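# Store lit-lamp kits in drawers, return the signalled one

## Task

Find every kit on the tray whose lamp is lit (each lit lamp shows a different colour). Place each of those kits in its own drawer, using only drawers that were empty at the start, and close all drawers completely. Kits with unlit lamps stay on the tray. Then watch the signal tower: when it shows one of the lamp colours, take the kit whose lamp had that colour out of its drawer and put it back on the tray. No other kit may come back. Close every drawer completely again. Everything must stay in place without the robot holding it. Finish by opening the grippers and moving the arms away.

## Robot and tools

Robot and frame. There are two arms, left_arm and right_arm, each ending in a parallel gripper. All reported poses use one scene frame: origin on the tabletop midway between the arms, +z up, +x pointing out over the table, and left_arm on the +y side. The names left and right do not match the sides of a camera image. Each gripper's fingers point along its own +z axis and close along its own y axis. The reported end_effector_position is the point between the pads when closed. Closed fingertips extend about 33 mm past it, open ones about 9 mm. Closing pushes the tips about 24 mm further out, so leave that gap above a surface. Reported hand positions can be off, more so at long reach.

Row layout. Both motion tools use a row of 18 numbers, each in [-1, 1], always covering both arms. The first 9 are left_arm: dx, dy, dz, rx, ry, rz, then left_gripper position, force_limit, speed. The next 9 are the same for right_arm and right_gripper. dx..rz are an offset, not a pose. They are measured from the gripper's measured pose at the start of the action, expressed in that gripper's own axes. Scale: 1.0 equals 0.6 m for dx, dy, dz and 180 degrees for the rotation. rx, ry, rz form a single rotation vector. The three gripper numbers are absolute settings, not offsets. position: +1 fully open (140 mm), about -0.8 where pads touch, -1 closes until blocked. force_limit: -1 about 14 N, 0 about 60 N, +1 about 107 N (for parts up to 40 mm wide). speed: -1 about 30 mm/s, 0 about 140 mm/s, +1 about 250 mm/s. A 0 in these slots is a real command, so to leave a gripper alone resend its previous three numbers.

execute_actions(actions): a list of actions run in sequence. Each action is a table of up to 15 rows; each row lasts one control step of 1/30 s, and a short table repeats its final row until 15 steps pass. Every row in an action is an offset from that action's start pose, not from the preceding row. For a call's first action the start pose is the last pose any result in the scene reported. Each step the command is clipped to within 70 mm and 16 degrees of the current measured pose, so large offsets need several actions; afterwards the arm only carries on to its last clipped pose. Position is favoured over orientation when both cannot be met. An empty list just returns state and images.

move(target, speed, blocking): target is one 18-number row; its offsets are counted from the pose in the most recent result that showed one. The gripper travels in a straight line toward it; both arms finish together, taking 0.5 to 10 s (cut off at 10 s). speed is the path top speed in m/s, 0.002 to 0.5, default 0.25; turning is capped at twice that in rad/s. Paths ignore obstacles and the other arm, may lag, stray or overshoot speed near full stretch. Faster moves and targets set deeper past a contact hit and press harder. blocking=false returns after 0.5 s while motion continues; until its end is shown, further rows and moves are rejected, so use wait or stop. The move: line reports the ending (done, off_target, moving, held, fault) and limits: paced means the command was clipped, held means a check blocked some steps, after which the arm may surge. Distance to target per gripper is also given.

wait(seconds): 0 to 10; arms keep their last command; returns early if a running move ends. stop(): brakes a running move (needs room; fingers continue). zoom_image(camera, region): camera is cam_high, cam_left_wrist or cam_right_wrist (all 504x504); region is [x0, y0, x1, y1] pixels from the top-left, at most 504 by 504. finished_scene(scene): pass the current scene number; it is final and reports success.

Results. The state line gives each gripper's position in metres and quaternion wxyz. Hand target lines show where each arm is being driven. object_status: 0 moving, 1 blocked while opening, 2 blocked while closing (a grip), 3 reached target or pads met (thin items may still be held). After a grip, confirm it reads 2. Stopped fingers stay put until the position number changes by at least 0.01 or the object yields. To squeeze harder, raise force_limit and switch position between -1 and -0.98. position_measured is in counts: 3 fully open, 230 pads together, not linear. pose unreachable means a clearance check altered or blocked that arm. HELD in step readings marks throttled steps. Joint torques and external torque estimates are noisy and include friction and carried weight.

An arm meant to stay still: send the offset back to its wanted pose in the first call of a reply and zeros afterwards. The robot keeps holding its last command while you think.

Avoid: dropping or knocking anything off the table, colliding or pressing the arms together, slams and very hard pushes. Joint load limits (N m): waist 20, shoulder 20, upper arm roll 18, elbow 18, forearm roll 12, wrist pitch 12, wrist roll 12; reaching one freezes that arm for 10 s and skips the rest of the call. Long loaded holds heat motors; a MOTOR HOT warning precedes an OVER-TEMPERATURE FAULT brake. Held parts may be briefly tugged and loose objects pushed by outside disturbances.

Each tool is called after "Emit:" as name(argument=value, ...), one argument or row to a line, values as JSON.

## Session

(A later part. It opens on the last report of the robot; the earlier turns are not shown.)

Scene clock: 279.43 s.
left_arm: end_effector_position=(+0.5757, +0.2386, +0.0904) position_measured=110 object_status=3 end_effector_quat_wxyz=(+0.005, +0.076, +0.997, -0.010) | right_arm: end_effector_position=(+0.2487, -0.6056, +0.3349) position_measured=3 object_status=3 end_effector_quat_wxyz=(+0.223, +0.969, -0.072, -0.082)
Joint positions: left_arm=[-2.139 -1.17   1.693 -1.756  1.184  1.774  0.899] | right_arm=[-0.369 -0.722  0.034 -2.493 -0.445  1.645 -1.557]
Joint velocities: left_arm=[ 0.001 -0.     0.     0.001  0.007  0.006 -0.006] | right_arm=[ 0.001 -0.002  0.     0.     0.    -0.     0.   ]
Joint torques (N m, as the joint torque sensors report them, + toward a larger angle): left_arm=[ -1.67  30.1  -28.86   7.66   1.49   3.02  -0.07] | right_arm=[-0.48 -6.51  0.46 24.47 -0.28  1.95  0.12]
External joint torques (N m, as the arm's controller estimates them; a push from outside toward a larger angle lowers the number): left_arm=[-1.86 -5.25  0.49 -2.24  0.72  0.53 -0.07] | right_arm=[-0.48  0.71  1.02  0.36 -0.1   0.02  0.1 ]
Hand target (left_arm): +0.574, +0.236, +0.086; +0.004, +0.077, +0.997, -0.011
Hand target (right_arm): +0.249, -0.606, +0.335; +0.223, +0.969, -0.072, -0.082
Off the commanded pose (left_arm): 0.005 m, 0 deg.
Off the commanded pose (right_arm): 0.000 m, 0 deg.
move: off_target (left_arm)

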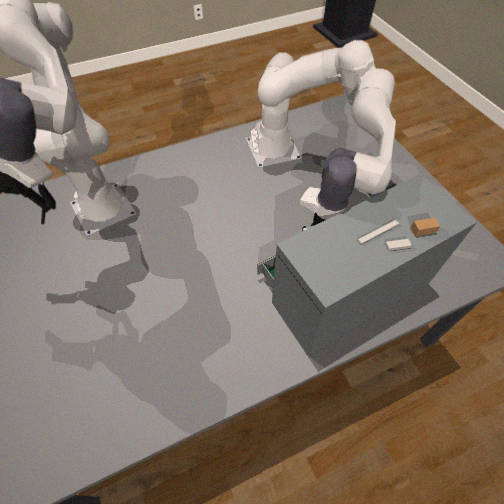

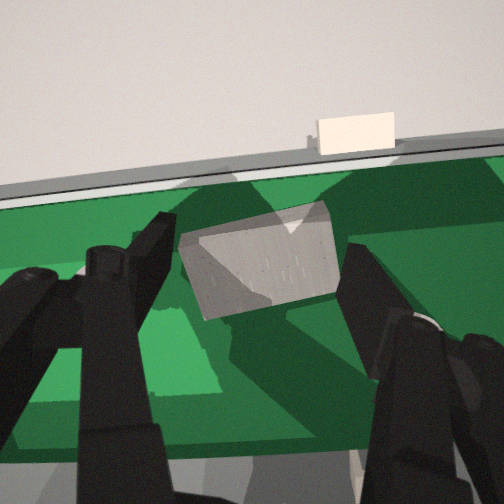

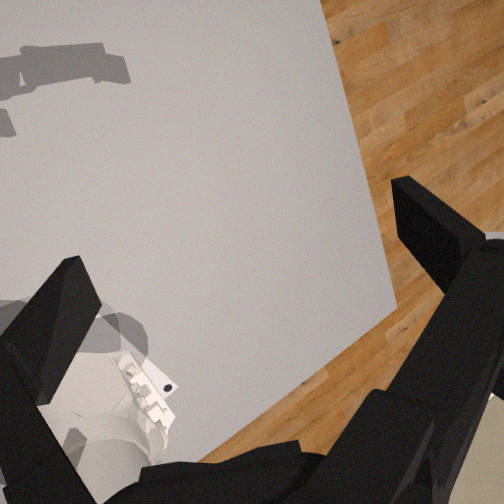

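Emit:
move(
  target=[0,0,-0.03,0,0,0,0.25,0,0,0,0,0,0,0,0,1,0,0],
  speed=0.06,
)

Emit:
move(
  target=[0,0,0,0,0,-0.125,0.25,0,0,0,0,0,0,0,0,1,0,0],
)

Emit:
move(
  target=[0,0,0.029,0,0,0,0.25,0,0,0,0,0,0,0,0,1,0,0],
  speed=0.04,
)

Scene clock: 281.77 s.
left_arm: end_effector_position=(+0.5762, +0.2371, +0.1072) position_measured=98 object_status=3 end_effector_quat_wxyz=(+0.007, +0.076, +0.997, -0.010) | right_arm: end_effector_position=(+0.2487, -0.6056, +0.3349) position_measured=3 object_status=3 end_effector_quat_wxyz=(+0.223, +0.969, -0.072, -0.082)
Joint positions: left_arm=[-2.136 -1.157  1.667 -1.748  1.17   1.753  0.9  ] | right_arm=[-0.369 -0.722  0.034 -2.493 -0.445  1.645 -1.557]
Joint velocities: left_arm=[ 0.002  0.    -0.001  0.    -0.001 -0.016  0.007] | right_arm=[ 0.     0.     0.001 -0.001 -0.    -0.    -0.001]
Joint torques (N m, as the joint torque sensors report them, + toward a larger angle): left_arm=[  2.52  32.83 -32.2   10.8   -0.44   1.84   0.31] | right_arm=[-0.55 -6.5   0.33 24.61 -0.29  1.91  0.11]
External joint torques (N m, as the arm's controller estimates them; a push from outside toward a larger angle lowers the number): left_arm=[ 2.46 -2.17 -2.97  0.75 -1.21 -0.66  0.31] | right_arm=[-0.58  0.57  0.85  0.64 -0.11  0.    0.09]
Hand target (left_arm): +0.576, +0.239, +0.108; +0.005, +0.076, +0.997, -0.010
Hand target (right_arm): +0.249, -0.606, +0.335; +0.223, +0.969, -0.072, -0.082
Off the commanded pose (left_arm): 0.002 m, 0 deg.
Off the commanded pose (right_arm): 0.000 m, 0 deg.
move: done

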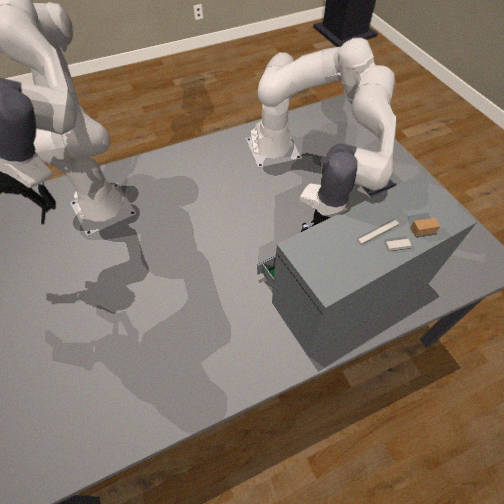

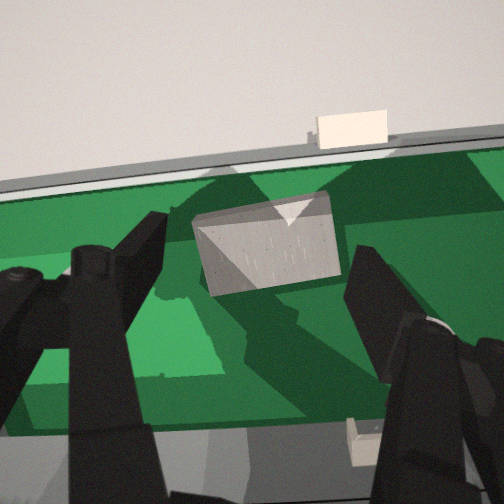

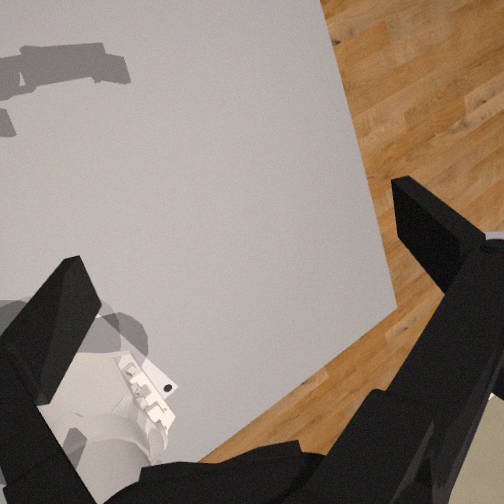

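Scene clock: 283.47 s.
left_arm: end_effector_position=(+0.5772, +0.2390, +0.1079) position_measured=98 object_status=3 end_effector_quat_wxyz=(+0.005, -0.114, +0.993, -0.010) | right_arm: end_effector_position=(+0.2487, -0.6056, +0.3349) position_measured=3 object_status=3 end_effector_quat_wxyz=(+0.223, +0.969, -0.072, -0.082)
Joint positions: left_arm=[-2.142 -1.098  1.709 -1.75   1.117  1.797  0.539] | right_arm=[-0.369 -0.722  0.034 -2.493 -0.445  1.645 -1.557]
Joint velocities: left_arm=[ 0.001 -0.002 -0.002 -0.    -0.     0.    -0.031] | right_arm=[ 0.001 -0.    -0.001 -0.    -0.     0.    -0.002]
Joint torques (N m, as the joint torque sensors report them, + toward a larger angle): left_arm=[ -0.2   32.39 -29.91  10.7    0.19   2.78  -0.08] | right_arm=[-0.44 -6.43  0.45 24.22 -0.25  1.94  0.13]
External joint torques (N m, as the arm's controller estimates them; a push from outside toward a larger angle lowers the number): left_arm=[-0.21 -2.39 -1.62 -0.73 -0.57  0.26 -0.08] | right_arm=[-0.44  0.66  1.03  0.17 -0.07  0.02  0.11]
Hand target (left_arm): +0.576, +0.236, +0.107; +0.005, -0.119, +0.993, -0.011
Hand target (right_arm): +0.249, -0.606, +0.335; +0.223, +0.969, -0.072, -0.082
Off the commanded pose (left_arm): 0.002 m, 1 deg.
Off the commanded pose (right_arm): 0.000 m, 0 deg.
move: done

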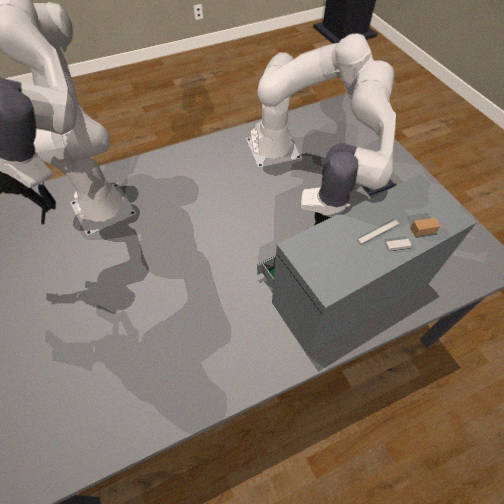

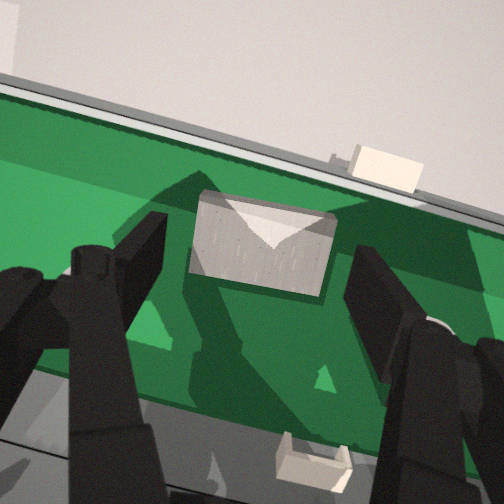

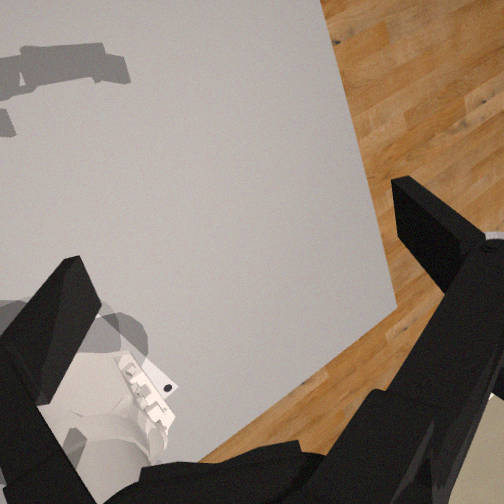

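Scene clock: 284.23 s.
left_arm: end_effector_position=(+0.5770, +0.2403, +0.0918) position_measured=98 object_status=3 end_effector_quat_wxyz=(+0.004, -0.114, +0.993, -0.010) | right_arm: end_effector_position=(+0.2487, -0.6056, +0.3349) position_measured=3 object_status=3 end_effector_quat_wxyz=(+0.223, +0.969, -0.072, -0.082)
Joint positions: left_arm=[-2.146 -1.11   1.735 -1.757  1.13   1.819  0.537] | right_arm=[-0.369 -0.722  0.034 -2.493 -0.445  1.645 -1.557]
Joint velocities: left_arm=[-0.001 -0.003  0.001 -0.     0.001  0.012 -0.002] | right_arm=[ 0.    -0.001 -0.001 -0.     0.001 -0.    -0.001]
Joint torques (N m, as the joint torque sensors report them, + toward a larger angle): left_arm=[ -1.6   32.59 -28.67   9.52   1.71   2.92  -0.08] | right_arm=[-0.61 -6.51  0.4  24.26 -0.3   1.88  0.13]
External joint torques (N m, as the arm's controller estimates them; a push from outside toward a larger angle lowers the number): left_arm=[-1.51 -2.64 -0.21 -1.63  0.95  0.4  -0.08] | right_arm=[-0.58  0.64  1.    0.21 -0.12 -0.03  0.11]
Hand target (left_arm): +0.577, +0.238, +0.090; +0.005, -0.114, +0.993, -0.010
Hand target (right_arm): +0.249, -0.606, +0.335; +0.223, +0.969, -0.072, -0.082
Off the commanded pose (left_arm): 0.002 m, 0 deg.
Off the commanded pose (right_arm): 0.000 m, 0 deg.
move: done

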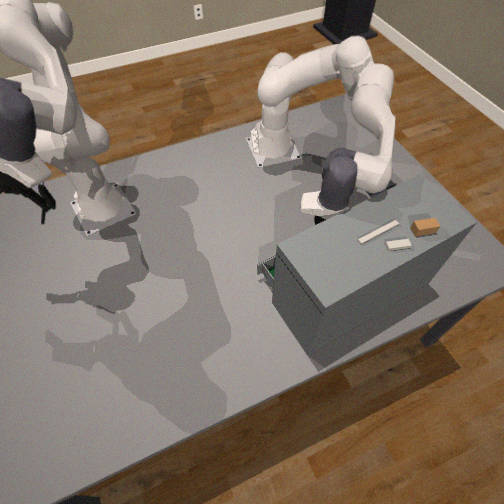

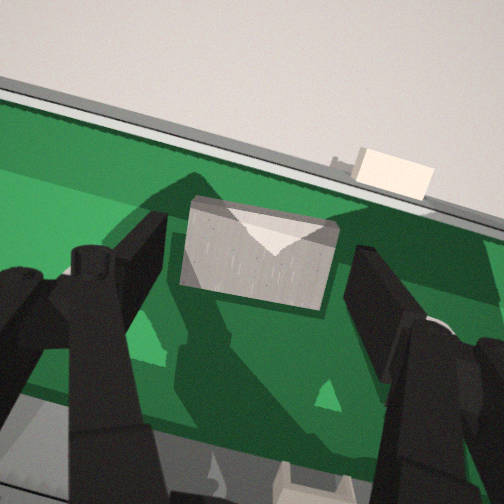

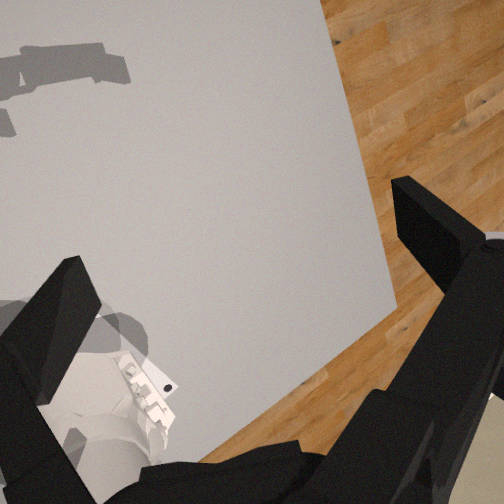

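Emit:
move(
  target=[-0.006,0,0.009,0,0,0,0.25,0,0,0,0,0,0,0,0,1,0,0],
  speed=0.02,
)

Emit:
move(
  target=[0,0,0,0,0,0,-1,0,-0.5,0,0,0,0,0,0,1,0,0],
)

Scene clock: 286.13 s.
left_arm: end_effector_position=(+0.5786, +0.2413, +0.0870) position_measured=98 object_status=3 end_effector_quat_wxyz=(+0.001, -0.117, +0.993, -0.010) | right_arm: end_effector_position=(+0.2487, -0.6056, +0.3349) position_measured=3 object_status=3 end_effector_quat_wxyz=(+0.223, +0.969, -0.072, -0.082)
Joint positions: left_arm=[-2.154 -1.115  1.745 -1.748  1.131  1.821  0.537] | right_arm=[-0.369 -0.722  0.034 -2.493 -0.445  1.645 -1.557]
Joint velocities: left_arm=[-0.001  0.     0.001  0.003  0.001  0.001  0.   ] | right_arm=[-0.     0.    -0.    -0.002  0.001 -0.001 -0.003]
Joint torques (N m, as the joint torque sensors report them, + toward a larger angle): left_arm=[ -1.11  32.46 -28.7   12.14   1.7    2.87   0.28] | right_arm=[-0.46 -6.47  0.44 24.39 -0.3   1.91  0.12]
External joint torques (N m, as the arm's controller estimates them; a push from outside toward a larger angle lowers the number): left_arm=[-1.04 -3.26 -0.13  0.99  0.95  0.34  0.28] | right_arm=[-0.44  0.57  1.02  0.4  -0.12  0.    0.1 ]
Hand target (left_arm): +0.581, +0.241, +0.086; +0.004, -0.114, +0.993, -0.010
Hand target (right_arm): +0.249, -0.606, +0.335; +0.223, +0.969, -0.072, -0.082
Off the commanded pose (left_arm): 0.002 m, 0 deg.
Off the commanded pose (right_arm): 0.000 m, 0 deg.
move: done

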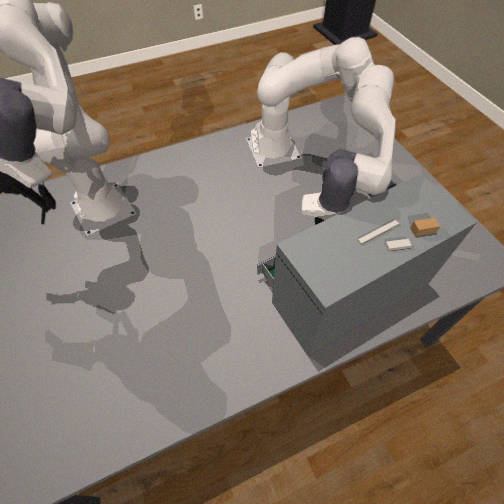

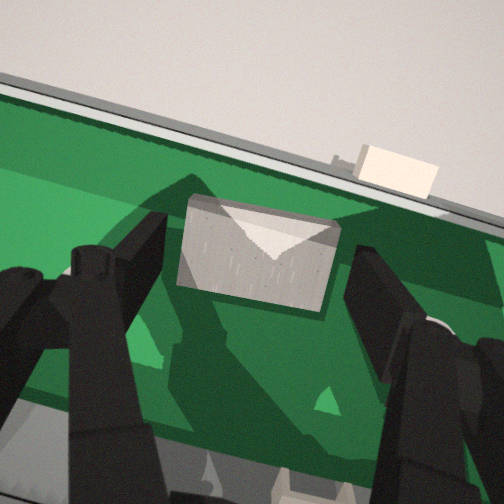

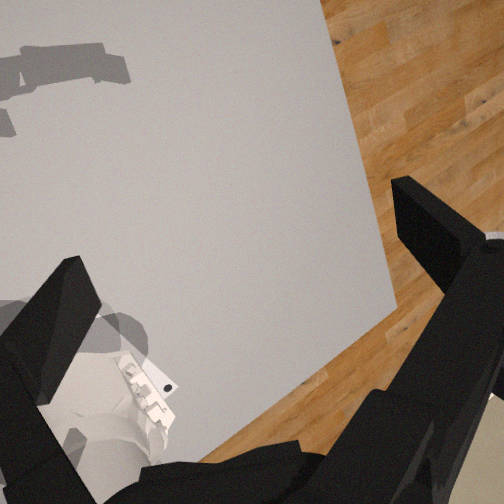

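Scene clock: 286.63 s.
left_arm: end_effector_position=(+0.5787, +0.2411, +0.0874) position_measured=133 object_status=2 end_effector_quat_wxyz=(+0.002, -0.116, +0.993, -0.010) | right_arm: end_effector_position=(+0.2487, -0.6056, +0.3349) position_measured=3 object_status=3 end_effector_quat_wxyz=(+0.223, +0.969, -0.072, -0.082)
Joint positions: left_arm=[-2.154 -1.115  1.745 -1.748  1.131  1.821  0.537] | right_arm=[-0.369 -0.722  0.034 -2.493 -0.445  1.645 -1.557]
Joint velocities: left_arm=[ 0.     0.001  0.001  0.001 -0.    -0.    -0.001] | right_arm=[-0.001 -0.     0.001  0.    -0.    -0.001 -0.001]
Joint torques (N m, as the joint torque sensors report them, + toward a larger angle): left_arm=[ -0.23  32.38 -30.01  11.37   0.6    2.4    0.02] | right_arm=[-0.47 -6.31  0.39 24.43 -0.28  1.91  0.14]
External joint torques (N m, as the arm's controller estimates them; a push from outside toward a larger angle lowers the number): left_arm=[-0.3  -3.2  -1.67  0.19 -0.16 -0.1   0.02] | right_arm=[-0.47  0.89  0.93  0.29 -0.09 -0.02  0.12]
Hand target (left_arm): +0.579, +0.241, +0.087; +0.001, -0.117, +0.993, -0.010
Hand target (right_arm): +0.249, -0.606, +0.335; +0.223, +0.969, -0.072, -0.082
Off the commanded pose (left_arm): 0.001 m, 0 deg.
Off the commanded pose (right_arm): 0.000 m, 0 deg.
move: done

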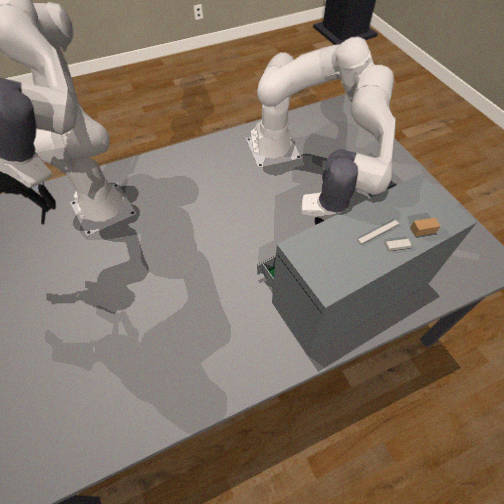

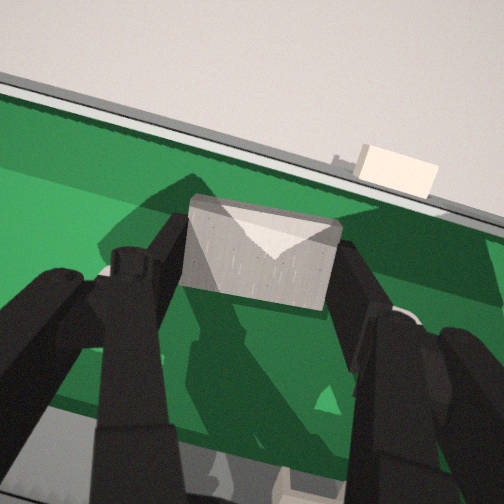

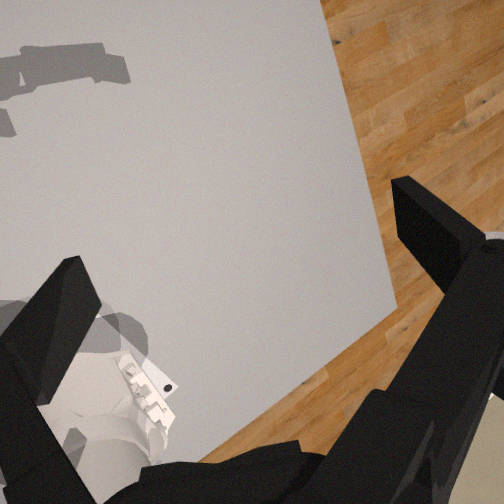

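Emit:
move(
  target=[0.04,0,-0.15,0,0,0,-1,0,-0.5,0,0,0,0,0,0,1,0,0],
  speed=0.08,
)

Emit:
move(
  target=[0.059,0.733,0,0,0,0.075,-1,0,-0.5,0,0,0,0,0,0,1,0,0],
  speed=0.15,
)

Scene clock: 289.77 s.
left_arm: end_effector_position=(+0.5571, +0.2382, +0.1770) position_measured=133 object_status=2 end_effector_quat_wxyz=(+0.004, -0.117, +0.993, -0.010) | right_arm: end_effector_position=(+0.2487, -0.6056, +0.3349) position_measured=3 object_status=3 end_effector_quat_wxyz=(+0.223, +0.969, -0.072, -0.082)
Joint positions: left_arm=[-2.078 -1.02   1.59  -1.767  1.026  1.709  0.537] | right_arm=[-0.369 -0.722  0.034 -2.493 -0.445  1.645 -1.557]
Joint velocities: left_arm=[-0.001  0.002 -0.     0.001 -0.001 -0.01   0.   ] | right_arm=[ 0.001  0.    -0.001  0.001 -0.    -0.001  0.001]
Joint torques (N m, as the joint torque sensors report them, + toward a larger angle): left_arm=[  1.87  29.48 -29.56  11.75  -0.39   2.12   0.2 ] | right_arm=[-0.45 -6.47  0.39 24.5  -0.28  1.91  0.14]
External joint torques (N m, as the arm's controller estimates them; a push from outside toward a larger angle lowers the number): left_arm=[ 1.92 -2.08 -2.02 -1.14 -1.17 -0.41  0.2 ] | right_arm=[-0.47  0.66  0.92  0.41 -0.1  -0.01  0.12]
Hand target (left_arm): +0.555, +0.238, +0.178; +0.002, -0.117, +0.993, -0.010
Hand target (right_arm): +0.249, -0.606, +0.335; +0.223, +0.969, -0.072, -0.082
Off the commanded pose (left_arm): 0.002 m, 0 deg.
Off the commanded pose (right_arm): 0.000 m, 0 deg.
move: done

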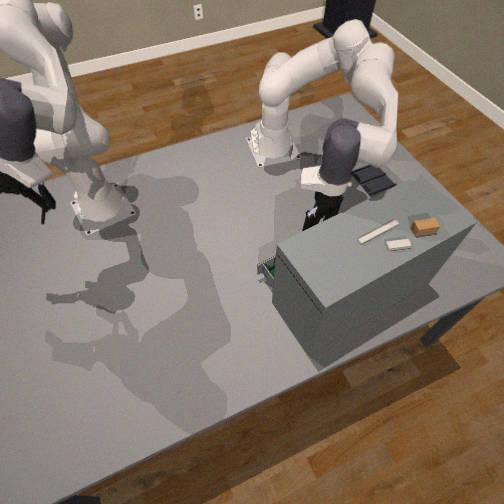

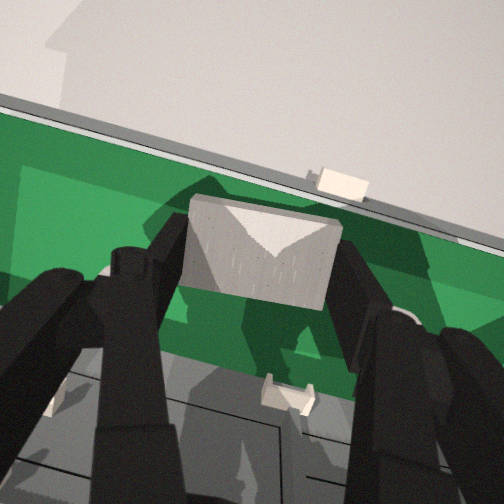

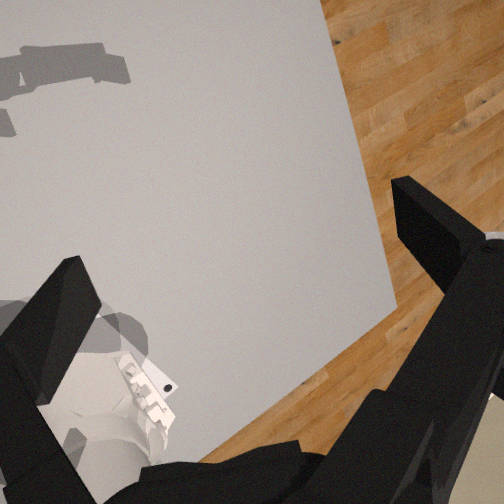

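Scene clock: 293.53 s.
left_arm: end_effector_position=(+0.4192, +0.6635, +0.1612) position_measured=133 object_status=2 end_effector_quat_wxyz=(-0.005, -0.009, +1.000, -0.005) | right_arm: end_effector_position=(+0.2487, -0.6056, +0.3349) position_measured=3 object_status=3 end_effector_quat_wxyz=(+0.223, +0.969, -0.072, -0.082)
Joint positions: left_arm=[-1.168 -1.254  1.403 -1.989  1.203  1.545  1.374] | right_arm=[-0.369 -0.722  0.034 -2.493 -0.445  1.645 -1.557]
Joint velocities: left_arm=[ 0.001  0.001 -0.001 -0.001  0.001 -0.     0.031] | right_arm=[-0.    -0.001  0.003  0.001 -0.     0.     0.001]
Joint torques (N m, as the joint torque sensors report them, + toward a larger angle): left_arm=[  0.37  26.17 -31.13   8.92   1.31   2.09   0.33] | right_arm=[-0.26 -6.45  0.47 24.47 -0.28  1.94  0.12]
External joint torques (N m, as the arm's controller estimates them; a push from outside toward a larger angle lowers the number): left_arm=[ 0.29 -1.66 -1.22  0.8   0.52 -0.31  0.33] | right_arm=[-0.33  0.7   0.93  0.38 -0.1   0.01  0.1 ]
Hand target (left_arm): +0.419, +0.666, +0.162; -0.005, -0.003, +1.000, -0.003
Hand target (right_arm): +0.249, -0.606, +0.335; +0.223, +0.969, -0.072, -0.082
Off the commanded pose (left_arm): 0.009 m, 2 deg.
Off the commanded pose (right_arm): 0.000 m, 0 deg.
move: off_target (left_arm)

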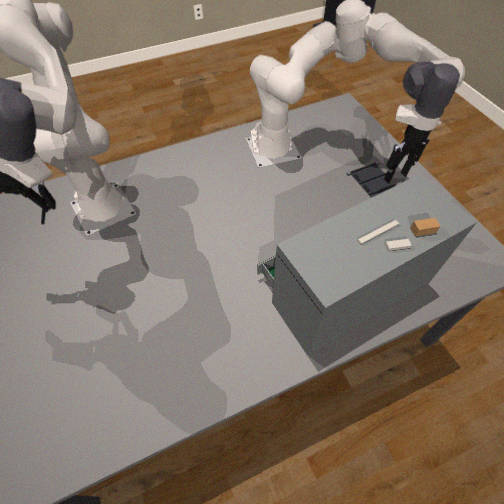

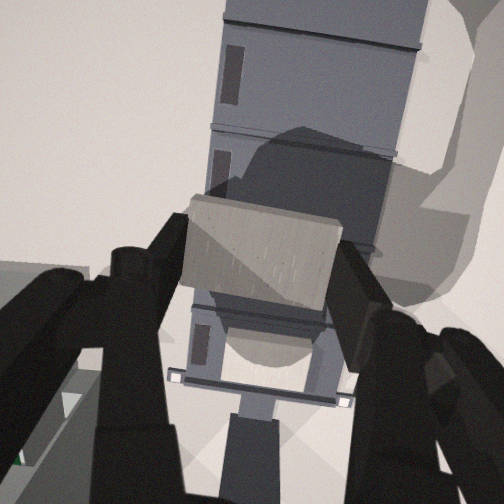

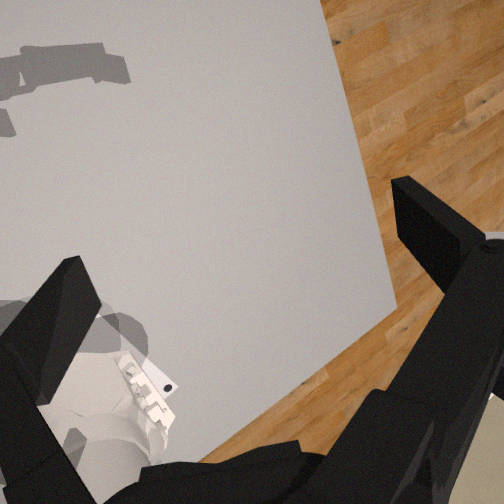

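Emit:
move(
  target=[0.036,0.034,0.145,0,0,0,-1,0,-0.5,0,0,0,0,0,0,1,0,0],
  speed=0.1,
)

Scene clock: 297.17 s.
left_arm: end_effector_position=(+0.3952, +0.6823, +0.0733) position_measured=133 object_status=2 end_effector_quat_wxyz=(-0.009, -0.010, +1.000, -0.005) | right_arm: end_effector_position=(+0.2487, -0.6056, +0.3349) position_measured=3 object_status=3 end_effector_quat_wxyz=(+0.223, +0.969, -0.072, -0.082)
Joint positions: left_arm=[-1.102 -1.337  1.541 -2.079  1.339  1.643  1.384] | right_arm=[-0.369 -0.722  0.034 -2.493 -0.445  1.645 -1.557]
Joint velocities: left_arm=[-0.001  0.001 -0.    -0.001  0.006  0.01  -0.001] | right_arm=[-0.    -0.001  0.002 -0.    -0.001  0.     0.   ]
Joint torques (N m, as the joint torque sensors report them, + toward a larger angle): left_arm=[  1.93  24.37 -32.22   4.35   1.79   2.7    0.21] | right_arm=[-0.36 -6.35  0.56 24.36 -0.28  1.89  0.11]
External joint torques (N m, as the arm's controller estimates them; a push from outside toward a larger angle lowers the number): left_arm=[ 2.01 -3.48 -1.59 -1.28  1.01  0.31  0.21] | right_arm=[-0.34  0.82  1.11  0.29 -0.09 -0.03  0.09]
Hand target (left_arm): +0.396, +0.683, +0.073; -0.006, -0.008, +1.000, -0.004
Hand target (right_arm): +0.249, -0.606, +0.335; +0.223, +0.969, -0.072, -0.082
Off the commanded pose (left_arm): 0.002 m, 0 deg.
Off the commanded pose (right_arm): 0.000 m, 0 deg.
move: done

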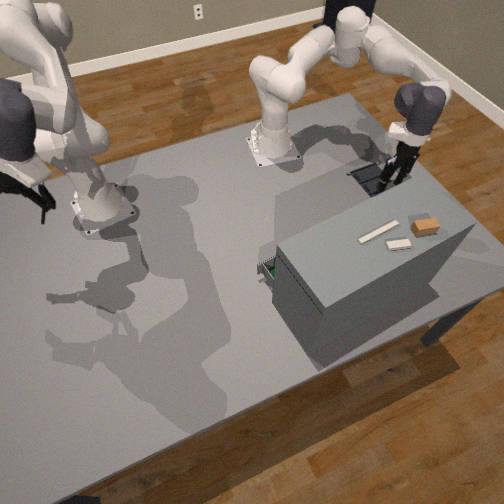

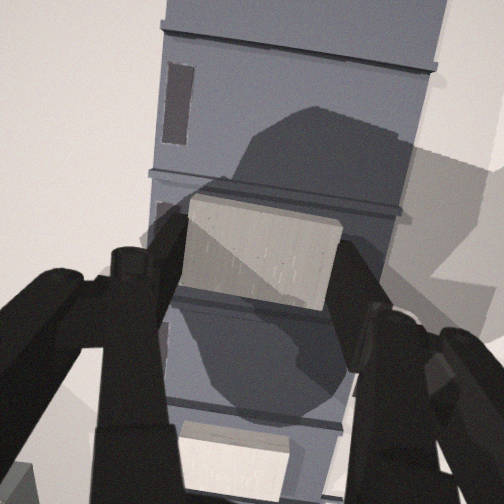

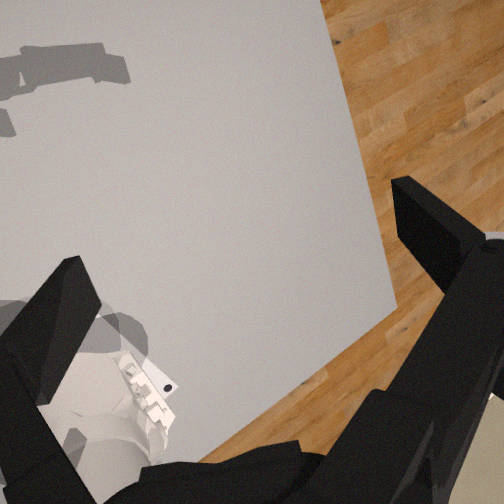

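Emit:
move(
  target=[0.009,0,0.035,0,0,0,-1,0,-0.5,0,0,0,0,0,0,1,0,0],
  speed=0.04,
)

Scene clock: 299.13 s.
left_arm: end_effector_position=(+0.3902, +0.6811, +0.0571) position_measured=133 object_status=2 end_effector_quat_wxyz=(-0.009, -0.009, +1.000, -0.005) | right_arm: end_effector_position=(+0.2487, -0.6056, +0.3349) position_measured=3 object_status=3 end_effector_quat_wxyz=(+0.223, +0.969, -0.072, -0.082)
Joint positions: left_arm=[-1.09  -1.347  1.568 -2.101  1.363  1.664  1.382] | right_arm=[-0.369 -0.722  0.034 -2.493 -0.445  1.645 -1.557]
Joint velocities: left_arm=[ 0.002  0.001 -0.    -0.001  0.01   0.015 -0.003] | right_arm=[-0.001  0.002  0.001  0.001  0.    -0.     0.   ]
Joint torques (N m, as the joint torque sensors report them, + toward a larger angle): left_arm=[  1.48  22.62 -26.23   3.26   2.42   3.05  -0.01] | right_arm=[-0.49 -6.48  0.48 24.33 -0.28  1.91  0.14]
External joint torques (N m, as the arm's controller estimates them; a push from outside toward a larger angle lowers the number): left_arm=[ 1.52 -4.97  4.32 -1.99  1.66  0.67 -0.01] | right_arm=[-0.44  0.56  1.08  0.28 -0.1  -0.01  0.12]
Hand target (left_arm): +0.389, +0.682, +0.052; -0.009, -0.010, +1.000, -0.004
Hand target (right_arm): +0.249, -0.606, +0.335; +0.223, +0.969, -0.072, -0.082
Off the commanded pose (left_arm): 0.005 m, 0 deg.
Off the commanded pose (right_arm): 0.000 m, 0 deg.
move: off_target (left_arm)

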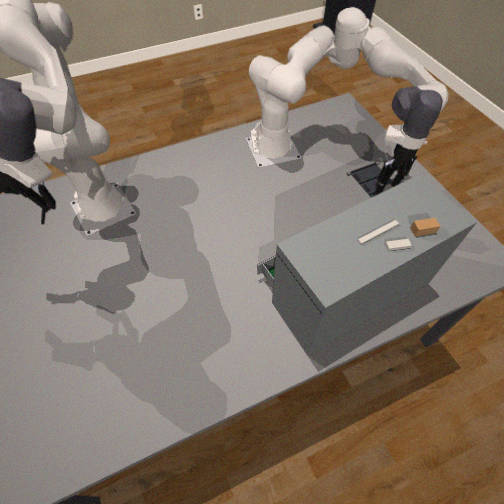

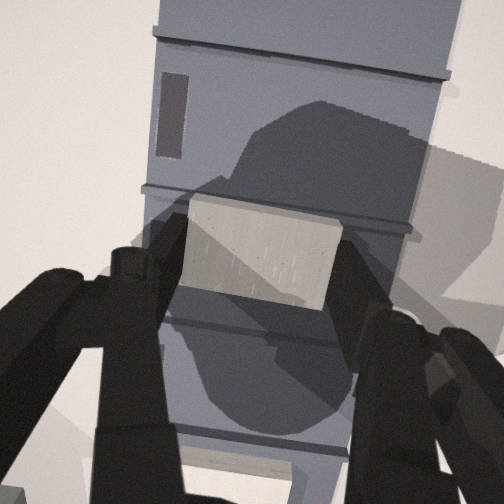

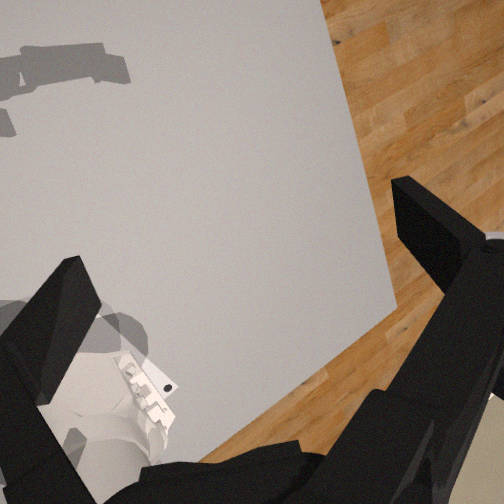

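Emit:
move(
  target=[-0.014,0,-0.007,0,0,0,-1,0,-0.5,0,0,0,0,0,0,1,0,0],
  speed=0.03,
)

Emit:
move(
  target=[0,0,0.02,0,0,0,-1,0,-0.5,0,0,0,0,0,0,1,0,0],
  speed=0.02,
)

Scene clock: 301.63 s.
left_arm: end_effector_position=(+0.3985, +0.6816, +0.0598) position_measured=133 object_status=2 end_effector_quat_wxyz=(-0.008, -0.008, +1.000, -0.004) | right_arm: end_effector_position=(+0.2487, -0.6056, +0.3349) position_measured=3 object_status=3 end_effector_quat_wxyz=(+0.223, +0.969, -0.072, -0.082)
Joint positions: left_arm=[-1.113 -1.347  1.567 -2.078  1.362  1.661  1.381] | right_arm=[-0.369 -0.722  0.034 -2.493 -0.445  1.645 -1.557]
Joint velocities: left_arm=[-0.002  0.001 -0.     0.002 -0.    -0.006 -0.002] | right_arm=[ 0.001  0.    -0.001  0.    -0.    -0.     0.003]
Joint torques (N m, as the joint torque sensors report them, + toward a larger angle): left_arm=[ -0.32  26.73 -33.21   6.66  -0.37   2.07   0.17] | right_arm=[-0.26 -6.26  0.74 24.29 -0.3   1.91  0.13]
External joint torques (N m, as the arm's controller estimates them; a push from outside toward a larger angle lowers the number): left_arm=[-0.21 -1.42 -2.47  1.49 -1.14 -0.32  0.17] | right_arm=[-0.26  0.89  1.3   0.18 -0.11 -0.02  0.11]
Hand target (left_arm): +0.399, +0.681, +0.061; -0.009, -0.009, +1.000, -0.005
Hand target (right_arm): +0.249, -0.606, +0.335; +0.223, +0.969, -0.072, -0.082
Off the commanded pose (left_arm): 0.001 m, 0 deg.
Off the commanded pose (right_arm): 0.000 m, 0 deg.
move: done

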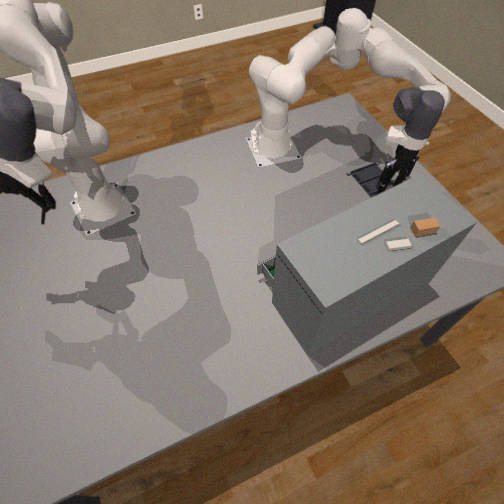

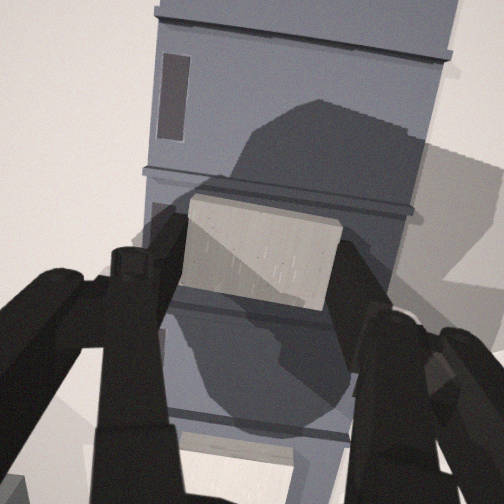

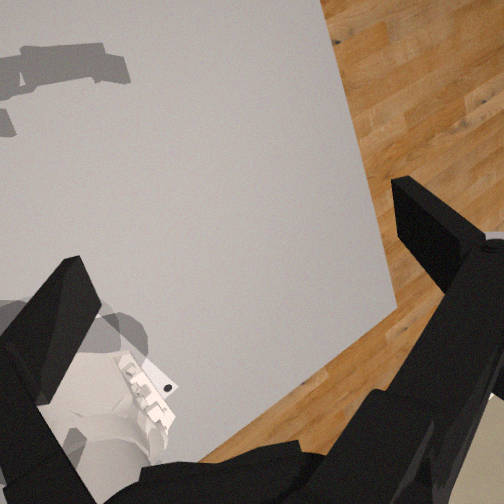

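Scene clock: 302.47 s.
left_arm: end_effector_position=(+0.3969, +0.6829, +0.0499) position_measured=133 object_status=2 end_effector_quat_wxyz=(-0.009, -0.009, +1.000, -0.004) | right_arm: end_effector_position=(+0.2487, -0.6056, +0.3349) position_measured=3 object_status=3 end_effector_quat_wxyz=(+0.223, +0.969, -0.072, -0.082)
Joint positions: left_arm=[-1.113 -1.352  1.586 -2.079  1.374  1.672  1.381] | right_arm=[-0.369 -0.722  0.034 -2.493 -0.445  1.645 -1.557]
Joint velocities: left_arm=[ 0.002  0.     0.002 -0.     0.005  0.005 -0.001] | right_arm=[ 0.001 -0.    -0.     0.001  0.    -0.    -0.001]
Joint torques (N m, as the joint torque sensors report them, + toward a larger angle): left_arm=[ -0.84  25.34 -30.64   3.19   1.86   2.89   0.03] | right_arm=[-0.35 -6.35  0.25 24.26 -0.28  1.91  0.12]
External joint torques (N m, as the arm's controller estimates them; a push from outside toward a larger angle lowers the number): left_arm=[-0.91 -2.93  0.12 -1.9   1.08  0.51  0.03] | right_arm=[-0.38  0.78  0.78  0.18 -0.1  -0.02  0.1 ]
Hand target (left_arm): +0.398, +0.681, +0.048; -0.008, -0.008, +1.000, -0.004
Hand target (right_arm): +0.249, -0.606, +0.335; +0.223, +0.969, -0.072, -0.082
Off the commanded pose (left_arm): 0.003 m, 0 deg.
Off the commanded pose (right_arm): 0.000 m, 0 deg.
move: done

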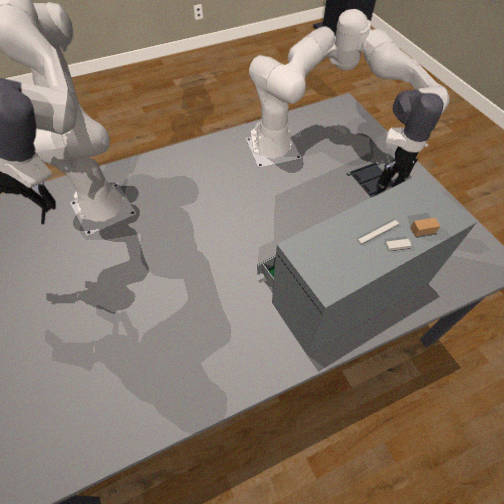

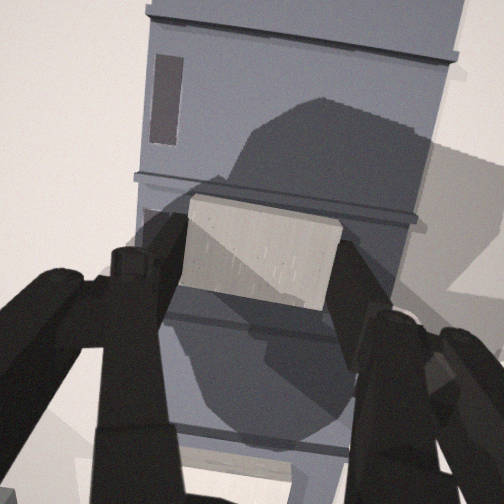

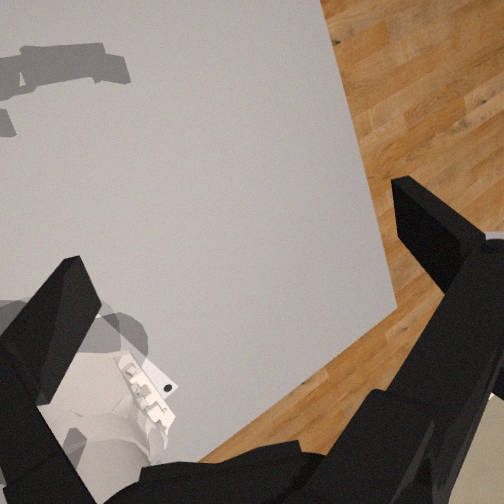

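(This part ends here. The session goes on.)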